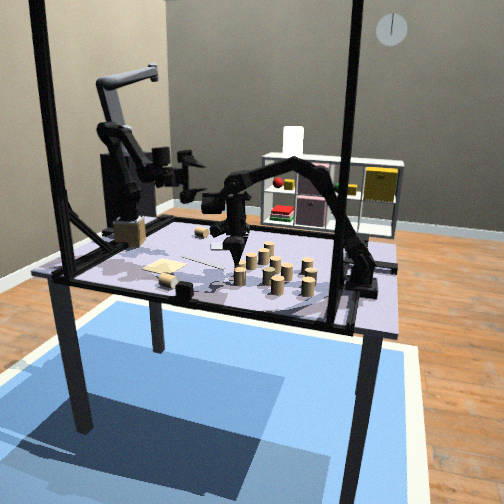

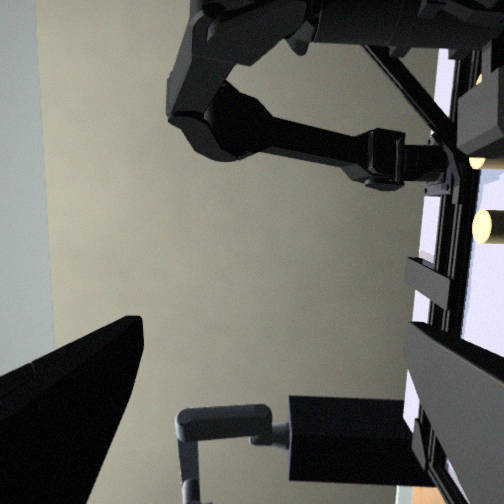

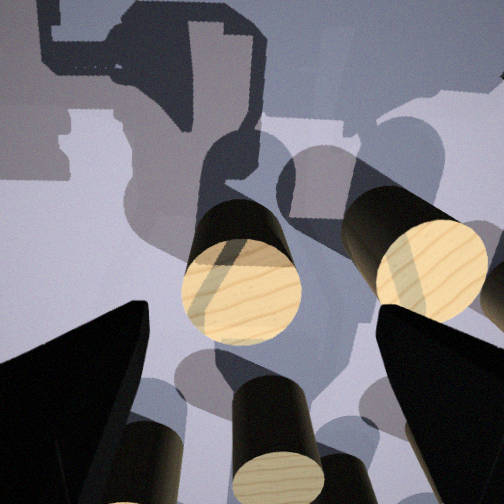

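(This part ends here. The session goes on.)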